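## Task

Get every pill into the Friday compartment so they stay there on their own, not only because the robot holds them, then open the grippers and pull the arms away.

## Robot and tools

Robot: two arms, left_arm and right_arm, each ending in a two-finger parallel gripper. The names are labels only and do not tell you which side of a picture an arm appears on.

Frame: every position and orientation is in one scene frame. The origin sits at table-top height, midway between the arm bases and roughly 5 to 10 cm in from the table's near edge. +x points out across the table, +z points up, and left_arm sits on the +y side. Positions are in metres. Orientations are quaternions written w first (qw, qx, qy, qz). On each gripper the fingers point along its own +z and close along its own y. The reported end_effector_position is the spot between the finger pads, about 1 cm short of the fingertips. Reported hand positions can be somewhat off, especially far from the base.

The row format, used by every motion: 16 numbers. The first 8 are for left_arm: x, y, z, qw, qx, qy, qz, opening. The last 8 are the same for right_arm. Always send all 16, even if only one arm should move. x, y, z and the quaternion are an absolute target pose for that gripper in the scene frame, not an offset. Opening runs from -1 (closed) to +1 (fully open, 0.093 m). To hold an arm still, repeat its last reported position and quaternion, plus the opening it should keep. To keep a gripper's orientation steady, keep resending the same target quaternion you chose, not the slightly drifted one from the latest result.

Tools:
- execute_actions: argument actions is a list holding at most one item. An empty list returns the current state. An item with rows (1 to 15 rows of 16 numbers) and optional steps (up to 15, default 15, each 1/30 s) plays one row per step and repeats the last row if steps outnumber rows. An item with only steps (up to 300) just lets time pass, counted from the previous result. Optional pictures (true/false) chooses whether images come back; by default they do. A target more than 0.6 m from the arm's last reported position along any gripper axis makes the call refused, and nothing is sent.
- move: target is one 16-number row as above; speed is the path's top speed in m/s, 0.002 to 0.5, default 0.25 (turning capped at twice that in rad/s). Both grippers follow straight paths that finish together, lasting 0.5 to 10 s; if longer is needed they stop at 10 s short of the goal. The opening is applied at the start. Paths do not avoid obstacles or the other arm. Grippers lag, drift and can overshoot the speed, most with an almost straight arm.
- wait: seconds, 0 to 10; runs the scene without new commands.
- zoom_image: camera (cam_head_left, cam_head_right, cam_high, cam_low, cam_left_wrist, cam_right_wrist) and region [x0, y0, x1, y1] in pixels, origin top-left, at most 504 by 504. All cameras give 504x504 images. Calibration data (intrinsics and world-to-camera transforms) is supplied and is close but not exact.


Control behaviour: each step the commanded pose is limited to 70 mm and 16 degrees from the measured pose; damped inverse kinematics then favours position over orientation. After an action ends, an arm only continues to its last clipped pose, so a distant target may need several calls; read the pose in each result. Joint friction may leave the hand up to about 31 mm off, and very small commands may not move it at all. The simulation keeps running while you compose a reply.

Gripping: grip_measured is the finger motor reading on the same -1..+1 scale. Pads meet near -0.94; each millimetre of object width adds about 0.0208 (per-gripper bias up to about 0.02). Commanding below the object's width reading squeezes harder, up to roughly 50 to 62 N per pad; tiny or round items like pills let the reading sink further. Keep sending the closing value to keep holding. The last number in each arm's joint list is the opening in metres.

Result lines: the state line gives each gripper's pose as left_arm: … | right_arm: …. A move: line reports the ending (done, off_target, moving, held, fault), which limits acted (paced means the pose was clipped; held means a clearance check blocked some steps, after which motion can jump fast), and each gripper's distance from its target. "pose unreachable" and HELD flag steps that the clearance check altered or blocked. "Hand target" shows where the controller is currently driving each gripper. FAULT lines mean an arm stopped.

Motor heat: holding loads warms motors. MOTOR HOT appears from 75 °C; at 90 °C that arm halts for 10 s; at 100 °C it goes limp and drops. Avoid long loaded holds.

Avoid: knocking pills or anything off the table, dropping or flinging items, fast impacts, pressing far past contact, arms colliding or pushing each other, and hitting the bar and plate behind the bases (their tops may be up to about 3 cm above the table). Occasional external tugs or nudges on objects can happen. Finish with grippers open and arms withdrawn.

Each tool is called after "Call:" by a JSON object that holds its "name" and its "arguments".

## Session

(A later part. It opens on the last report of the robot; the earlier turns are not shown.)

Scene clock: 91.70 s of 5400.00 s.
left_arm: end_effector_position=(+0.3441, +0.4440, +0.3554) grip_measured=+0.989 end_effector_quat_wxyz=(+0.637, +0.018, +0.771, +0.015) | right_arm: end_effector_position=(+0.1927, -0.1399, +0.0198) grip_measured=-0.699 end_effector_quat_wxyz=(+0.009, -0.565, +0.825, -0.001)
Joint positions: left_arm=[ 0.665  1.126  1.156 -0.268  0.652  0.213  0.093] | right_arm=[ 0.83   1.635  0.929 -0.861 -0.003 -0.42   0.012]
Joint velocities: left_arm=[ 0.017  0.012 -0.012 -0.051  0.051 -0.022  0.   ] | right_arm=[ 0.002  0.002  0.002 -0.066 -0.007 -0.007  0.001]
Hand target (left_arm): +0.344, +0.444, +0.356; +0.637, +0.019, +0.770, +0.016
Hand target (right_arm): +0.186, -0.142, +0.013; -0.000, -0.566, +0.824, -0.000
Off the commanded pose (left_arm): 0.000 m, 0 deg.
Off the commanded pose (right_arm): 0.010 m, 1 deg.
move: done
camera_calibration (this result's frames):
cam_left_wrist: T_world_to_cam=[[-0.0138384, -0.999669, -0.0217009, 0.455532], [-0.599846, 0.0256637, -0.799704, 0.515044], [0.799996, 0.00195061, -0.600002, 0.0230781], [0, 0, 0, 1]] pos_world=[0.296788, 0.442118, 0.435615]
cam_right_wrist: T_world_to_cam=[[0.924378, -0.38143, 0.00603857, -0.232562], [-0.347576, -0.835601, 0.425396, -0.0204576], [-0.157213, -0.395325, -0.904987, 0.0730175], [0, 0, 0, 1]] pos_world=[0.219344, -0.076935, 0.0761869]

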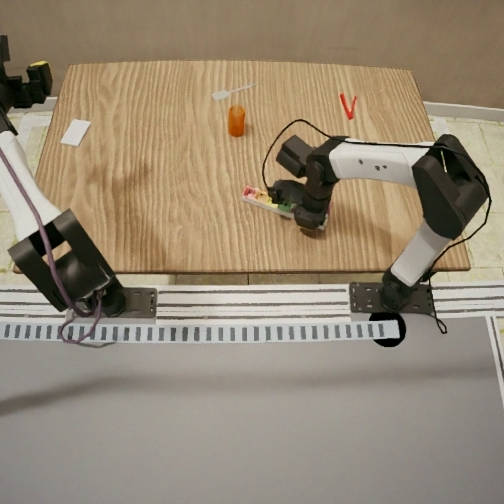

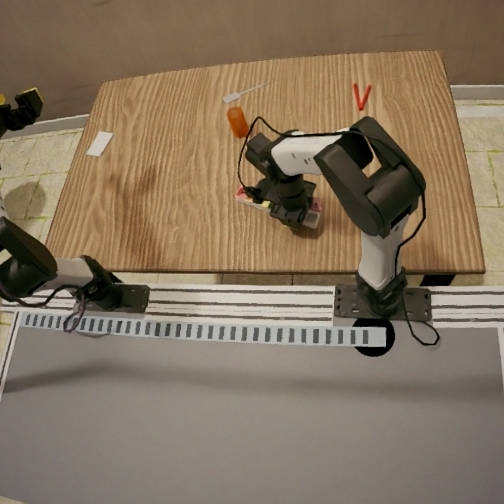

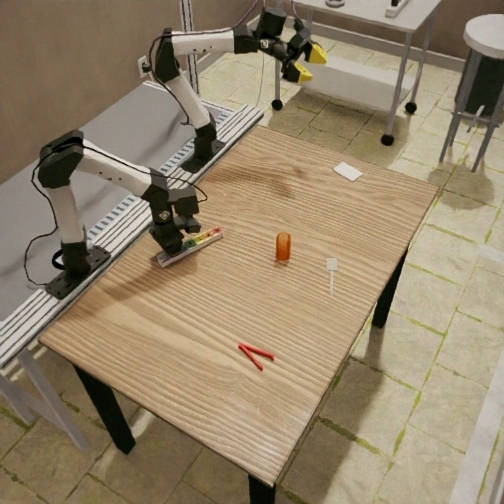

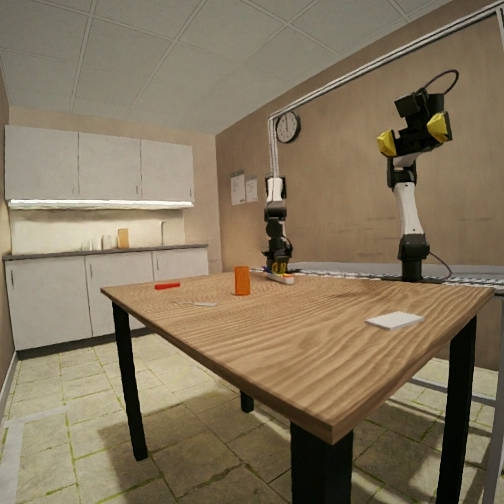

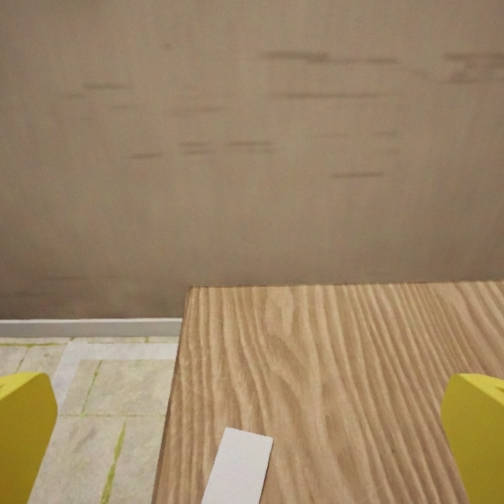

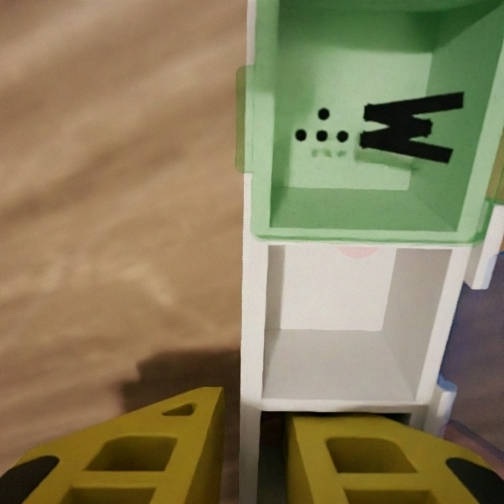

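Call:
{"name": "move", "arguments": {"target": [0.3442,0.4441,0.3558,0.637,0.019,0.77,0.016,1,0.186,-0.142,0.013,0,-0.566,0.824,0,-1]}}

Call:
{"name": "move", "arguments": {"target": [0.3442,0.4441,0.3558,0.637,0.019,0.77,0.016,1,0.22,-0.15,0.08,0,-0.6,0.8,0,-1], "speed": 0.08}}

Call:
{"name": "move", "arguments": {"target": [0.3442,0.4441,0.3558,0.637,0.019,0.77,0.016,1,0.5,-0.23,0.1,0.454,-0.542,0.542,-0.454,-1], "speed": 0.15}}

Scene clock: 93.13 s of 5400.00 s.
left_arm: end_effector_position=(+0.3441, +0.4440, +0.3554) grip_measured=+0.989 end_effector_quat_wxyz=(+0.637, +0.018, +0.771, +0.015) | right_arm: end_effector_position=(+0.1928, -0.1399, +0.0198) grip_measured=-0.998 end_effector_quat_wxyz=(+0.009, -0.565, +0.825, -0.002)
Joint positions: left_arm=[ 0.665  1.126  1.156 -0.268  0.652  0.213  0.093] | right_arm=[ 0.83   1.635  0.929 -0.861 -0.003 -0.42   0.   ]
Joint velocities: left_arm=[ 0.007 -0.002 -0.007  0.007 -0.037  0.022  0.   ] | right_arm=[ 0.007  0.012 -0.007 -0.037  0.081  0.051  0.   ]
Hand target (left_arm): +0.344, +0.444, +0.356; +0.637, +0.019, +0.770, +0.016
Hand target (right_arm): +0.186, -0.142, +0.013; -0.000, -0.566, +0.824, -0.000
Off the commanded pose (left_arm): 0.000 m, 0 deg.
Off the commanded pose (right_arm): 0.010 m, 1 deg.
move: done
camera_calibration (this result's frames):
cam_left_wrist: T_world_to_cam=[[-0.0138384, -0.999669, -0.0217009, 0.455532], [-0.599846, 0.0256637, -0.799704, 0.515044], [0.799996, 0.00195061, -0.600002, 0.0230781], [0, 0, 0, 1]] pos_world=[0.296788, 0.442118, 0.435615]
cam_right_wrist: T_world_to_cam=[[0.924374, -0.381434, 0.00639025, -0.232628], [-0.347696, -0.835484, 0.425528, -0.0204433], [-0.156972, -0.395569, -0.904923, 0.0729252], [0, 0, 0, 1]] pos_world=[0.219375, -0.0769655, 0.0761774]

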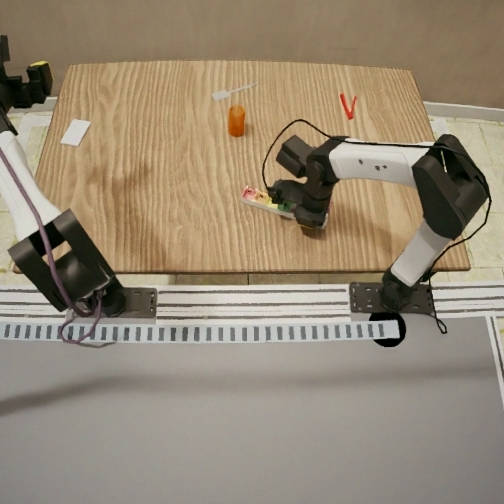

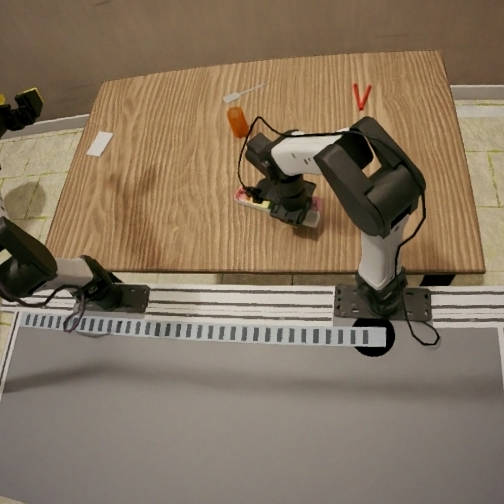

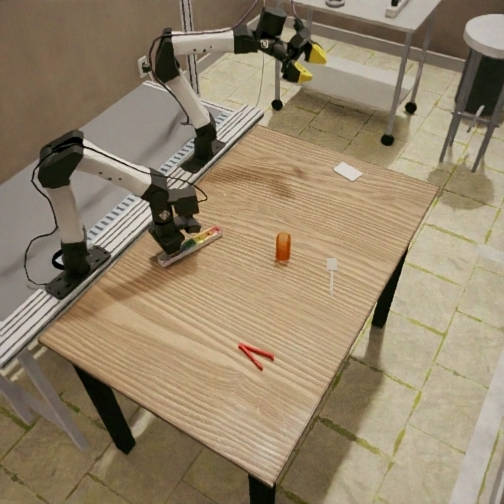

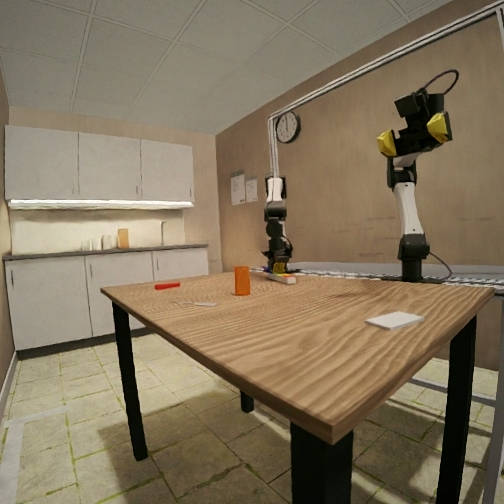

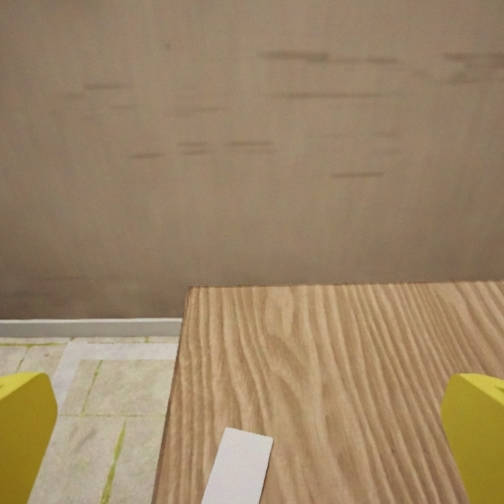

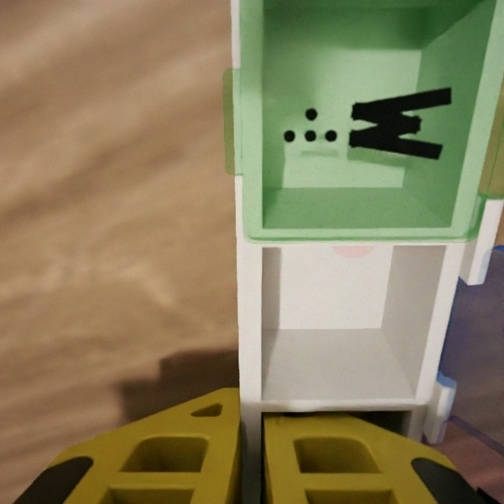

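Scene clock: 94.53 s of 5400.00 s.
left_arm: end_effector_position=(+0.3441, +0.4440, +0.3554) grip_measured=+0.989 end_effector_quat_wxyz=(+0.637, +0.018, +0.771, +0.015) | right_arm: end_effector_position=(+0.2129, -0.1533, +0.0705) grip_measured=-0.998 end_effector_quat_wxyz=(-0.016, -0.600, +0.800, -0.003)
Joint positions: left_arm=[ 0.665  1.126  1.156 -0.268  0.652  0.213  0.093] | right_arm=[ 0.74   1.635  1.141 -1.125 -0.004 -0.596  0.   ]
Joint velocities: left_arm=[ 0.012 -0.017 -0.002 -0.007 -0.037 -0.022 -0.001] | right_arm=[-0.022  0.007  0.007  0.007 -0.007 -0.066  0.   ]
Hand target (left_arm): +0.344, +0.444, +0.356; +0.637, +0.019, +0.770, +0.016
Hand target (right_arm): +0.219, -0.150, +0.080; +0.000, -0.600, +0.800, +0.000
Off the commanded pose (left_arm): 0.000 m, 0 deg.
Off the commanded pose (right_arm): 0.012 m, 2 deg.
move: off_target (right_arm)
camera_calibration (this result's frames):
cam_left_wrist: T_world_to_cam=[[-0.0138384, -0.999669, -0.0217009, 0.455532], [-0.599846, 0.0256637, -0.799704, 0.515044], [0.799996, 0.00195061, -0.600002, 0.0230781], [0, 0, 0, 1]] pos_world=[0.296788, 0.442118, 0.435615]
cam_right_wrist: T_world_to_cam=[[0.953285, -0.301386, -0.0203454, -0.2487], [-0.257992, -0.84736, 0.464135, -0.0699016], [-0.157124, -0.437204, -0.885531, 0.108958], [0, 0, 0, 1]] pos_world=[0.236168, -0.0865498, 0.123869]

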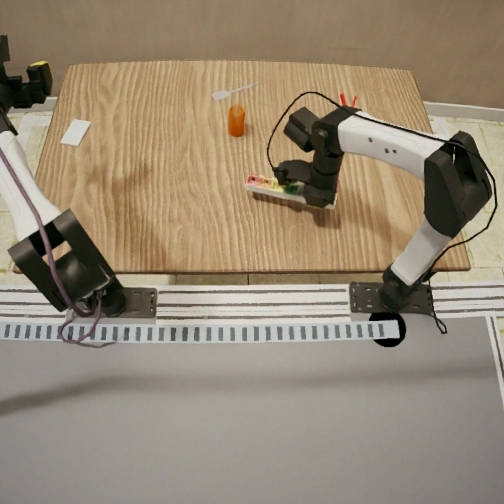

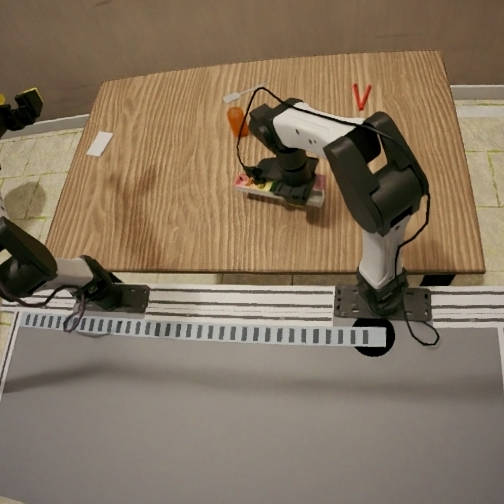

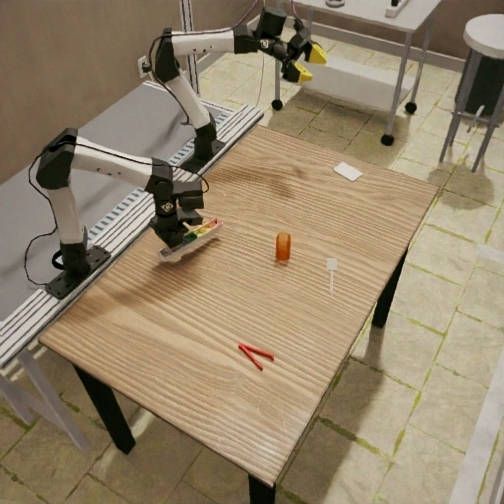

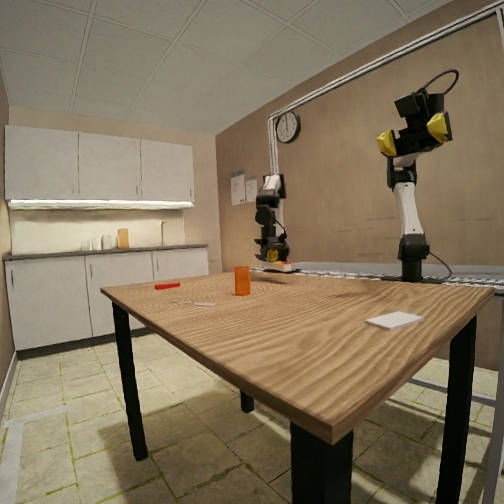

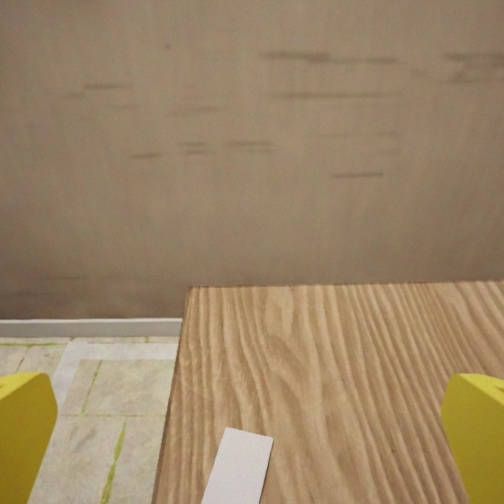

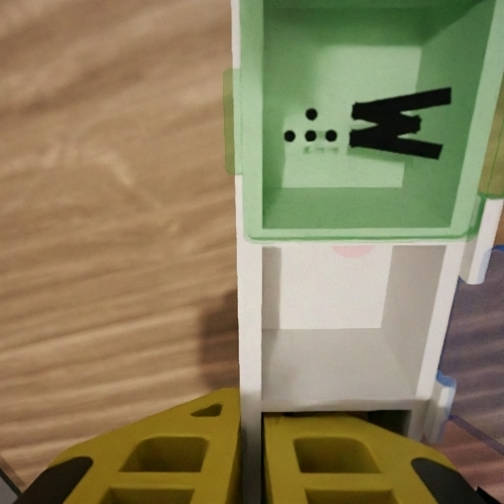

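Scene clock: 99.97 s of 5400.00 s.
left_arm: end_effector_position=(+0.3441, +0.4440, +0.3554) grip_measured=+0.989 end_effector_quat_wxyz=(+0.637, +0.018, +0.771, +0.015) | right_arm: end_effector_position=(+0.4957, -0.2230, +0.0914) grip_measured=-0.999 end_effector_quat_wxyz=(-0.450, +0.550, -0.548, +0.441)
Joint positions: left_arm=[ 0.665  1.126  1.156 -0.268  0.652  0.213  0.093] | right_arm=[ 0.348  2.003  0.775  0.994  0.281 -1.5    0.   ]
Joint velocities: left_arm=[ 0.007 -0.002 -0.002 -0.022 -0.051 -0.022 -0.   ] | right_arm=[-0.002 -0.002  0.007 -0.051 -0.022 -0.051  0.   ]
Hand target (left_arm): +0.344, +0.444, +0.356; +0.637, +0.019, +0.770, +0.016
Hand target (right_arm): +0.503, -0.223, +0.099; -0.460, +0.543, -0.542, +0.447
Off the commanded pose (left_arm): 0.000 m, 0 deg.
Off the commanded pose (right_arm): 0.012 m, 2 deg.
move: off_target (right_arm)
camera_calibration (this result's frames):
cam_left_wrist: T_world_to_cam=[[-0.0138384, -0.999669, -0.0217009, 0.455532], [-0.599846, 0.0256637, -0.799704, 0.515044], [0.799996, 0.00195061, -0.600002, 0.0230781], [0, 0, 0, 1]] pos_world=[0.296788, 0.442118, 0.435615]
cam_right_wrist: T_world_to_cam=[[0.212615, -0.0272901, 0.976755, -0.201735], [-0.422119, -0.904089, 0.0666251, 0.039371], [0.881255, -0.426473, -0.203743, -0.433184], [0, 0, 0, 1]] pos_world=[0.441256, -0.154651, 0.106164]

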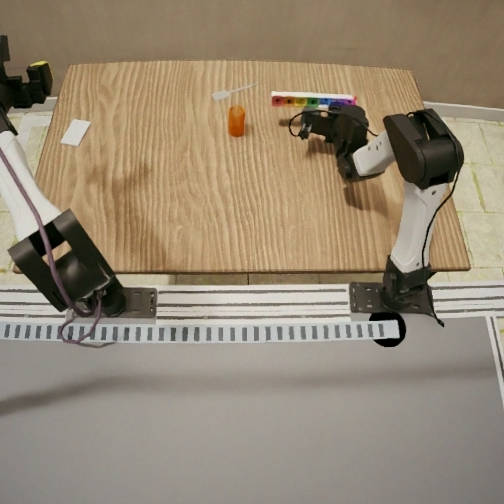

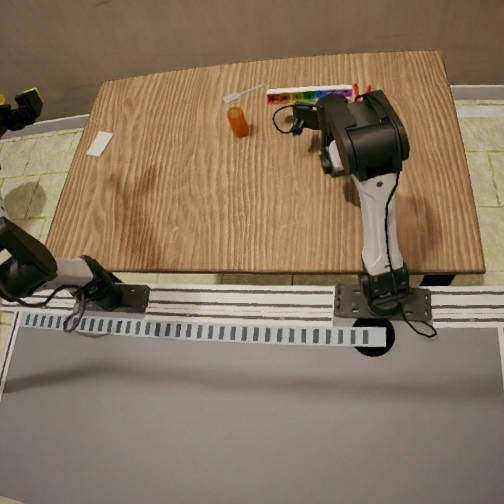

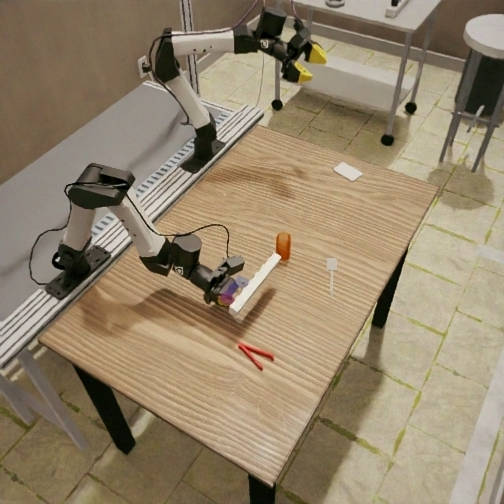

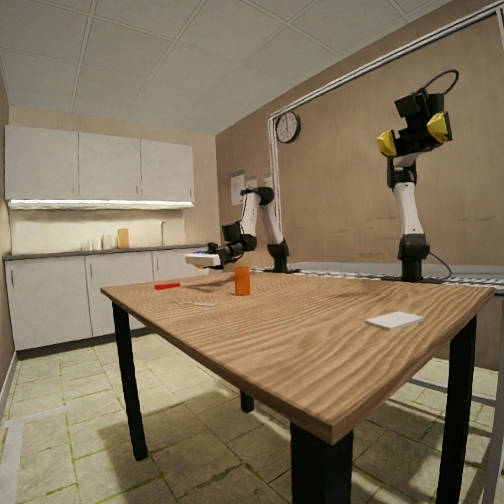

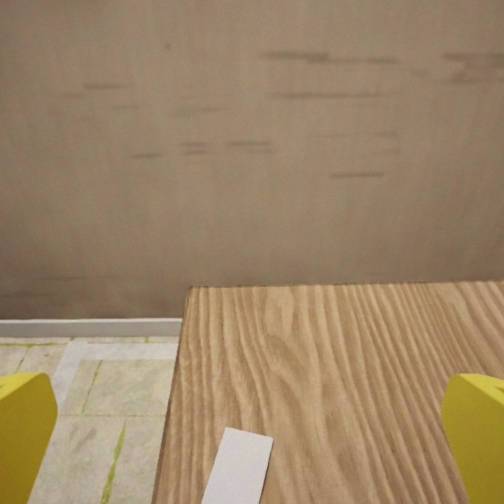

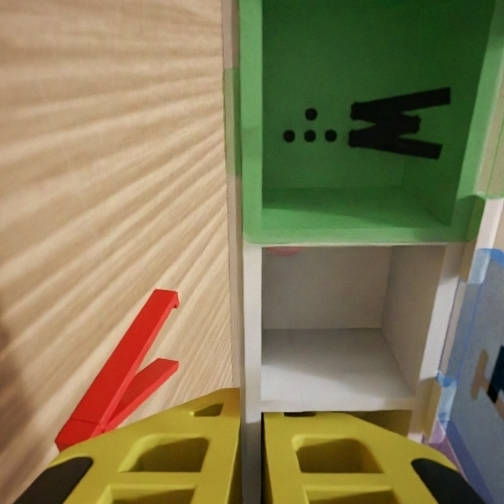

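Call:
{"name": "move", "arguments": {"target": [0.3442,0.4441,0.3558,0.637,0.019,0.77,0.016,1,0.59,-0.15,0.17,0.58,-0.405,0.405,-0.58,-1], "speed": 0.1}}

Scene clock: 103.57 s of 5400.00 s.
left_arm: end_effector_position=(+0.3441, +0.4440, +0.3554) grip_measured=+0.989 end_effector_quat_wxyz=(+0.637, +0.018, +0.771, +0.015) | right_arm: end_effector_position=(+0.5893, -0.1521, +0.1628) grip_measured=-0.999 end_effector_quat_wxyz=(+0.572, -0.420, +0.410, -0.573)
Joint positions: left_arm=[ 0.665  1.126  1.156 -0.268  0.652  0.213  0.093] | right_arm=[ 0.434  2.467  1.35   1.437  0.357 -1.702  0.   ]
Joint velocities: left_arm=[-0.002 -0.007 -0.007 -0.007 -0.051  0.022  0.   ] | right_arm=[ 0.012  0.002 -0.002 -0.037  0.022  0.051  0.   ]
Hand target (left_arm): +0.344, +0.444, +0.356; +0.637, +0.019, +0.770, +0.016
Hand target (right_arm): +0.590, -0.148, +0.172; +0.581, -0.407, +0.403, -0.578
Off the commanded pose (left_arm): 0.000 m, 0 deg.
Off the commanded pose (right_arm): 0.008 m, 2 deg.
move: done
camera_calibration (this result's frames):
cam_left_wrist: T_world_to_cam=[[-0.0138384, -0.999669, -0.0217009, 0.455532], [-0.599846, 0.0256637, -0.799704, 0.515044], [0.799996, 0.00195061, -0.600002, 0.0230781], [0, 0, 0, 1]] pos_world=[0.296788, 0.442118, 0.435615]
cam_right_wrist: T_world_to_cam=[[-0.304672, -0.0129468, 0.952369, 0.0216209], [-0.404924, -0.903285, -0.141819, 0.16214], [0.862097, -0.428846, 0.269964, -0.537092], [0, 0, 0, 1]] pos_world=[0.535267, -0.083591, 0.147399]

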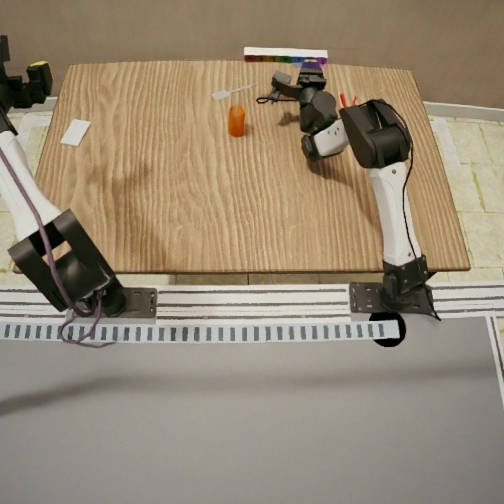

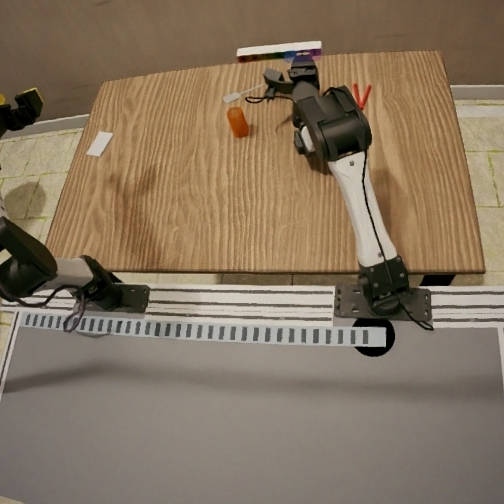

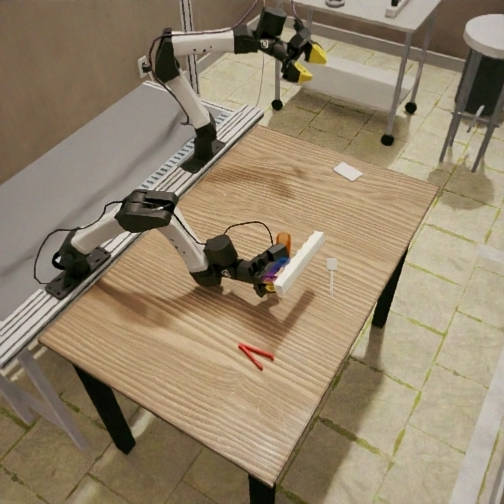

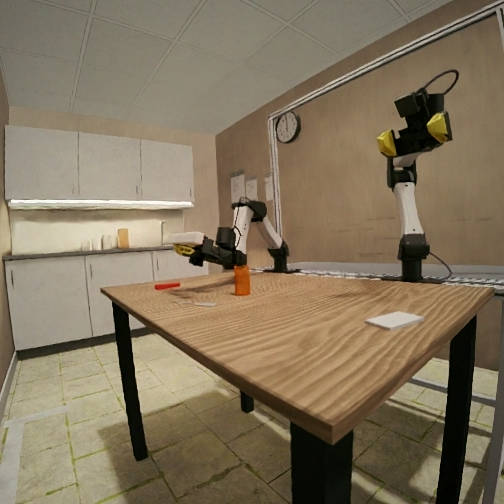

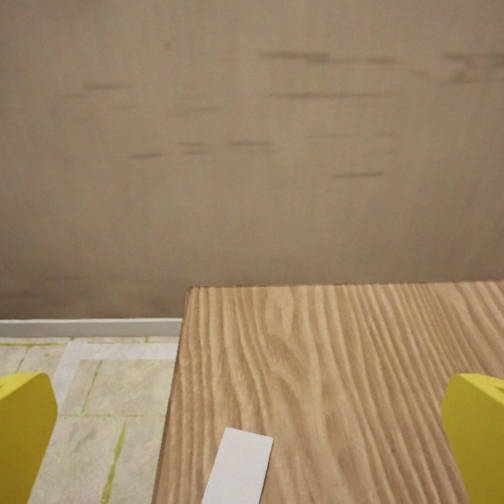

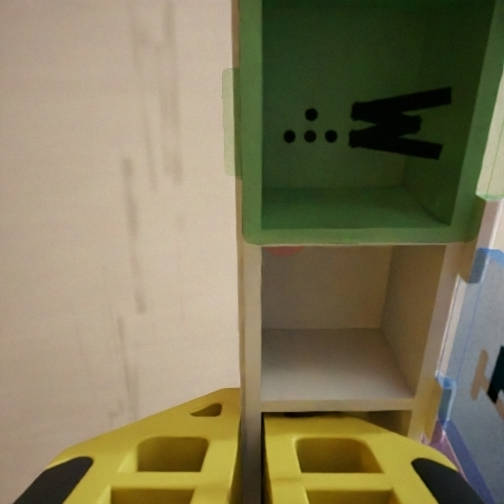

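Call:
{"name": "move", "arguments": {"target": [0.3442,0.4441,0.3558,0.637,0.019,0.77,0.016,1,0.57,-0.12,0.24,0.55,-0.5,0.4,-0.5,-1], "speed": 0.1}}

Call:
{"name": "move", "arguments": {"target": [0.3442,0.4441,0.3558,0.637,0.019,0.77,0.016,1,0.35,0.19,0.2,0.781,-0.568,0.152,-0.209,-1], "speed": 0.15}}

Call:
{"name": "move", "arguments": {"target": [0.3442,0.4441,0.3558,0.637,0.019,0.77,0.016,1,0.35,0.19,0.2,0.844,-0.469,0.126,-0.226,-1], "speed": 0.05}}

Scene clock: 106.03 s of 5400.00 s.
left_arm: end_effector_position=(+0.3441, +0.4440, +0.3554) grip_measured=+0.989 end_effector_quat_wxyz=(+0.637, +0.018, +0.771, +0.015) | right_arm: end_effector_position=(+0.5723, -0.1243, +0.2340) grip_measured=-0.999 end_effector_quat_wxyz=(+0.553, -0.511, +0.412, -0.514)
Joint positions: left_arm=[ 0.665  1.126  1.156 -0.268  0.652  0.213  0.093] | right_arm=[ 0.463  2.121  1.294  0.955  0.27  -1.677  0.   ]
Joint velocities: left_arm=[ 0.007  0.007 -0.002 -0.051 -0.022 -0.037 -0.   ] | right_arm=[-0.002  0.007 -0.002 -0.066 -0.007  0.037  0.   ]
Hand target (left_arm): +0.344, +0.444, +0.356; +0.637, +0.019, +0.770, +0.016
Hand target (right_arm): +0.568, -0.121, +0.239; +0.560, -0.510, +0.409, -0.510
Off the commanded pose (left_arm): 0.000 m, 0 deg.
Off the commanded pose (right_arm): 0.008 m, 1 deg.
move: done
camera_calibration (this result's frames):
cam_left_wrist: T_world_to_cam=[[-0.0138384, -0.999669, -0.0217009, 0.455532], [-0.599846, 0.0256637, -0.799704, 0.515044], [0.799996, 0.00195061, -0.600002, 0.0230781], [0, 0, 0, 1]] pos_world=[0.296788, 0.442118, 0.435615]
cam_right_wrist: T_world_to_cam=[[-0.138584, 0.029024, 0.989925, -0.14963], [-0.306928, -0.951613, -0.0150676, 0.0987488], [0.941589, -0.305924, 0.140787, -0.529758], [0, 0, 0, 1]] pos_world=[0.508387, -0.0637524, 0.224194]

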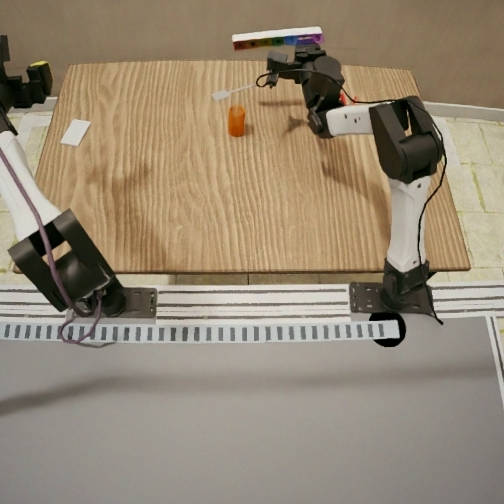

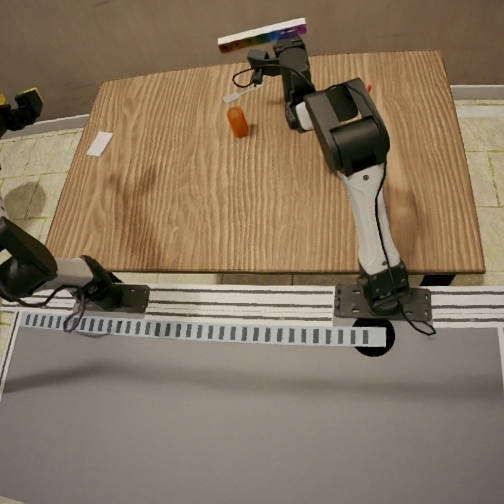

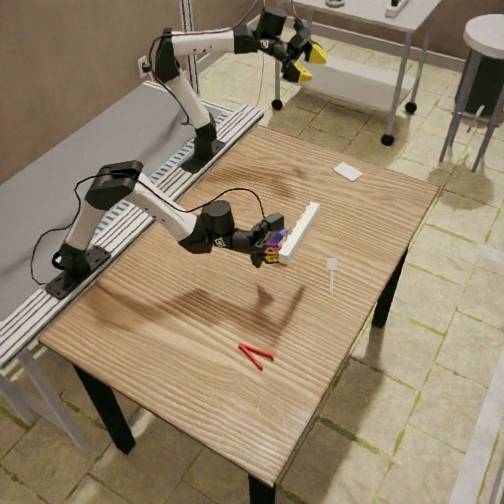

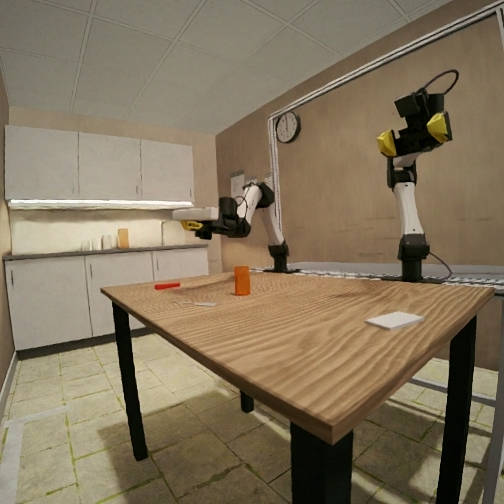

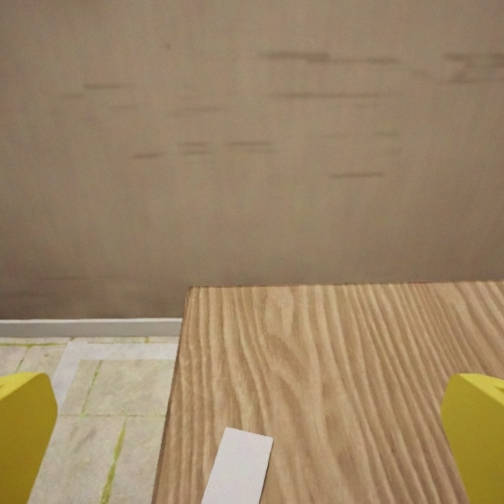

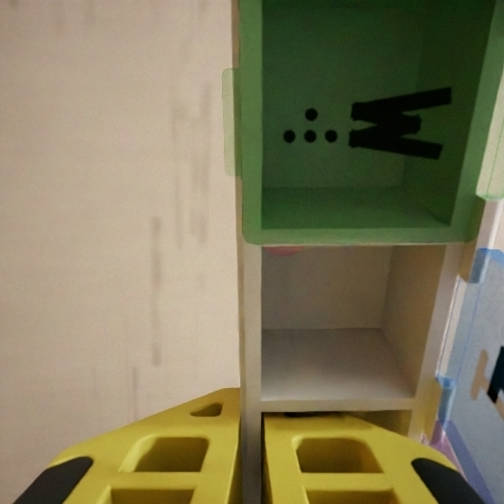

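Scene clock: 109.57 s of 5400.00 s.
left_arm: end_effector_position=(+0.3441, +0.4440, +0.3554) grip_measured=+0.989 end_effector_quat_wxyz=(+0.637, +0.018, +0.771, +0.015) | right_arm: end_effector_position=(+0.3454, +0.1830, +0.1902) grip_measured=-0.999 end_effector_quat_wxyz=(+0.766, -0.587, +0.158, -0.209)
Joint positions: left_arm=[ 0.665  1.126  1.156 -0.268  0.652  0.213  0.093] | right_arm=[ 1.007  2.326  1.298  1.282 -0.077 -1.54   0.   ]
Joint velocities: left_arm=[-0.007 -0.017 -0.002  0.007 -0.007 -0.022 -0.001] | right_arm=[-0.017 -0.002  0.007 -0.037  0.037 -0.066  0.   ]
Hand target (left_arm): +0.344, +0.444, +0.356; +0.637, +0.019, +0.770, +0.016
Hand target (right_arm): +0.346, +0.186, +0.200; +0.778, -0.573, +0.153, -0.208
Off the commanded pose (left_arm): 0.000 m, 0 deg.
Off the commanded pose (right_arm): 0.013 m, 3 deg.
move: off_target (right_arm)
camera_calibration (this result's frames):
cam_left_wrist: T_world_to_cam=[[-0.0138384, -0.999669, -0.0217009, 0.455532], [-0.599846, 0.0256637, -0.799704, 0.515044], [0.799996, 0.00195061, -0.600002, 0.0230781], [0, 0, 0, 1]] pos_world=[0.296788, 0.442118, 0.435615]
cam_right_wrist: T_world_to_cam=[[-0.112332, -0.230342, 0.966604, -0.103798], [0.56474, -0.815183, -0.128628, 0.0163704], [0.817588, 0.531431, 0.221654, -0.341695], [0, 0, 0, 1]] pos_world=[0.258461, 0.171023, 0.178176]

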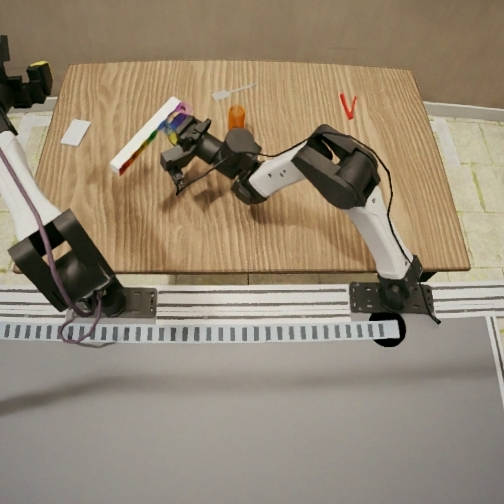

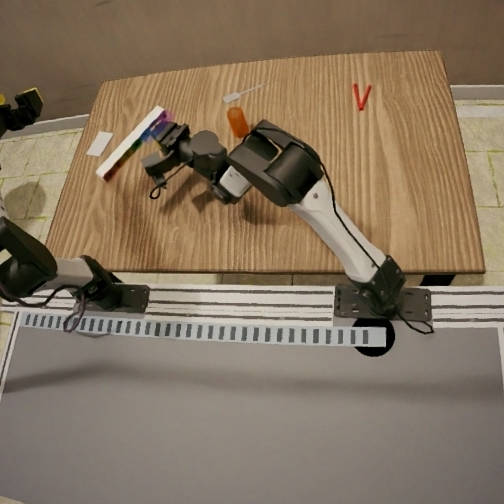

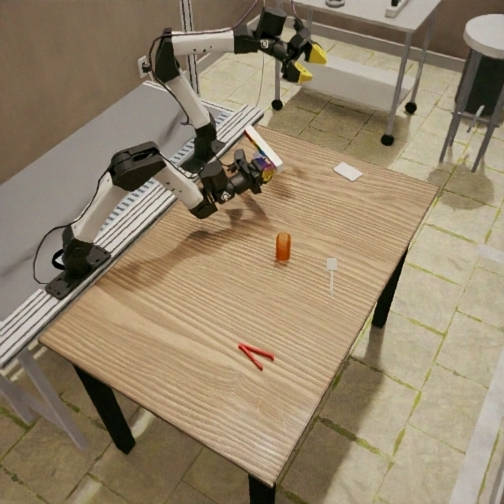

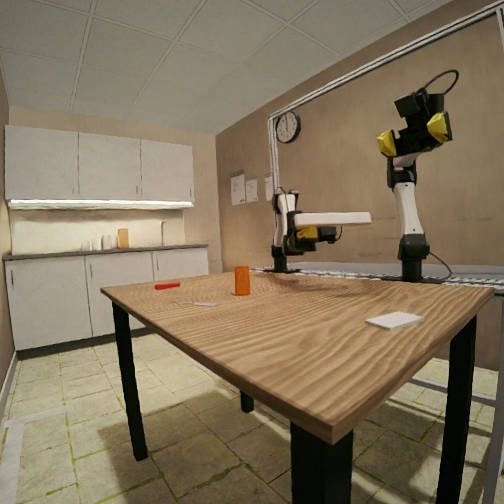

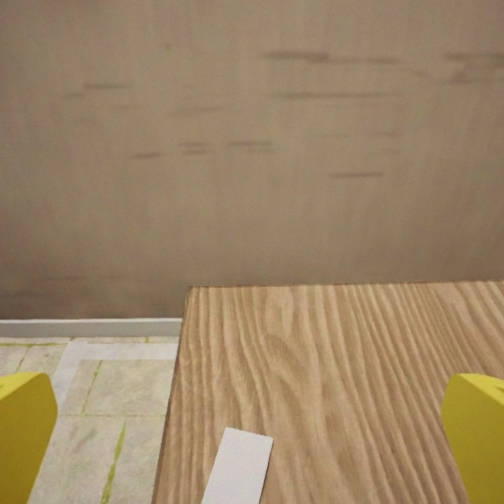

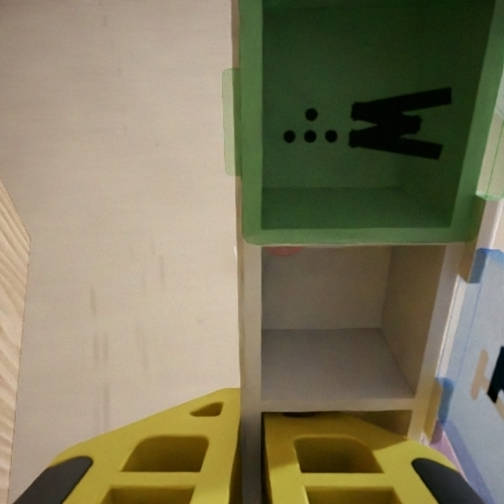

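Scene clock: 112.73 s of 5400.00 s.
left_arm: end_effector_position=(+0.3441, +0.4440, +0.3554) grip_measured=+0.989 end_effector_quat_wxyz=(+0.637, +0.018, +0.771, +0.015) | right_arm: end_effector_position=(+0.3502, +0.1898, +0.1930) grip_measured=-0.999 end_effector_quat_wxyz=(+0.825, -0.502, +0.131, -0.222)
Joint positions: left_arm=[ 0.665  1.126  1.156 -0.268  0.652  0.213  0.093] | right_arm=[ 1.007  2.523  1.455  1.537 -0.077 -1.524  0.   ]
Joint velocities: left_arm=[-0.007  0.002 -0.007  0.022 -0.066  0.007 -0.   ] | right_arm=[-0.002  0.007 -0.002  0.051 -0.007  0.022  0.   ]
Hand target (left_arm): +0.344, +0.444, +0.356; +0.637, +0.019, +0.770, +0.016
Hand target (right_arm): +0.350, +0.191, +0.201; +0.835, -0.487, +0.129, -0.223
Off the commanded pose (left_arm): 0.000 m, 0 deg.
Off the commanded pose (right_arm): 0.007 m, 4 deg.
joint sent to its limit (right arm) — the command would take joint 4 (wrist pitch) past its upper limit, so that joint was sent only as far as its limit.
move: off_target (right_arm)
camera_calibration (this result's frames):
cam_left_wrist: T_world_to_cam=[[-0.0138384, -0.999669, -0.0217009, 0.455532], [-0.599846, 0.0256637, -0.799704, 0.515044], [0.799996, 0.00195061, -0.600002, 0.0230781], [0, 0, 0, 1]] pos_world=[0.296788, 0.442118, 0.435615]
cam_right_wrist: T_world_to_cam=[[-0.213245, -0.403324, 0.889863, -0.0214352], [0.590425, -0.778879, -0.211533, 0.0197539], [0.778412, 0.480289, 0.404224, -0.361711], [0, 0, 0, 1]] pos_world=[0.265326, 0.180467, 0.169466]

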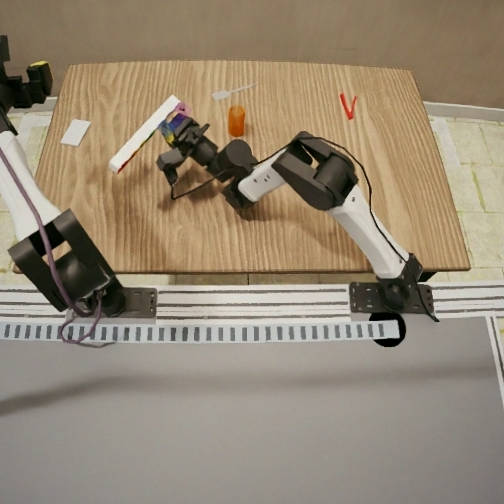

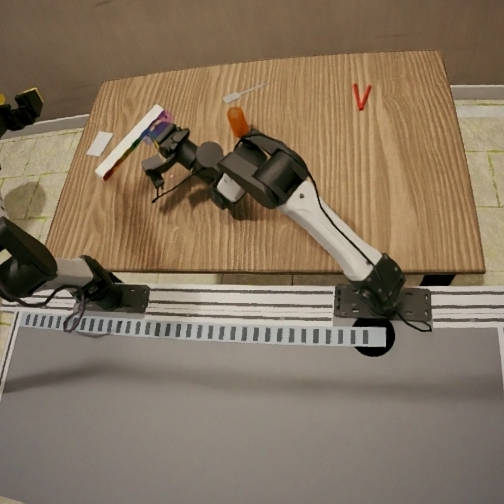

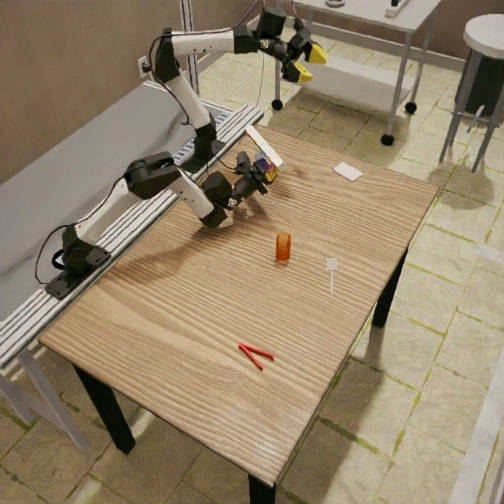

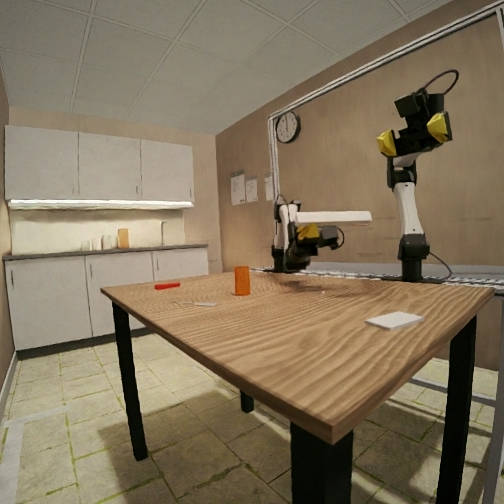

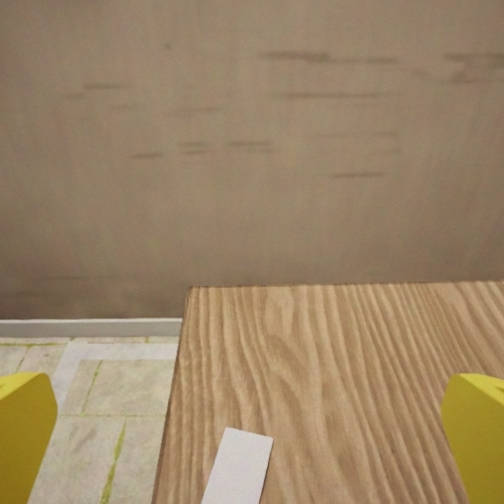

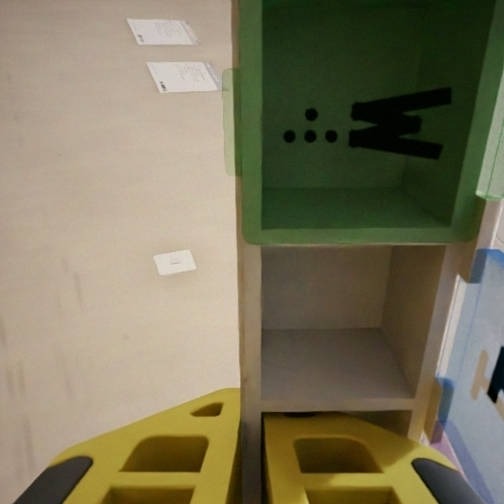

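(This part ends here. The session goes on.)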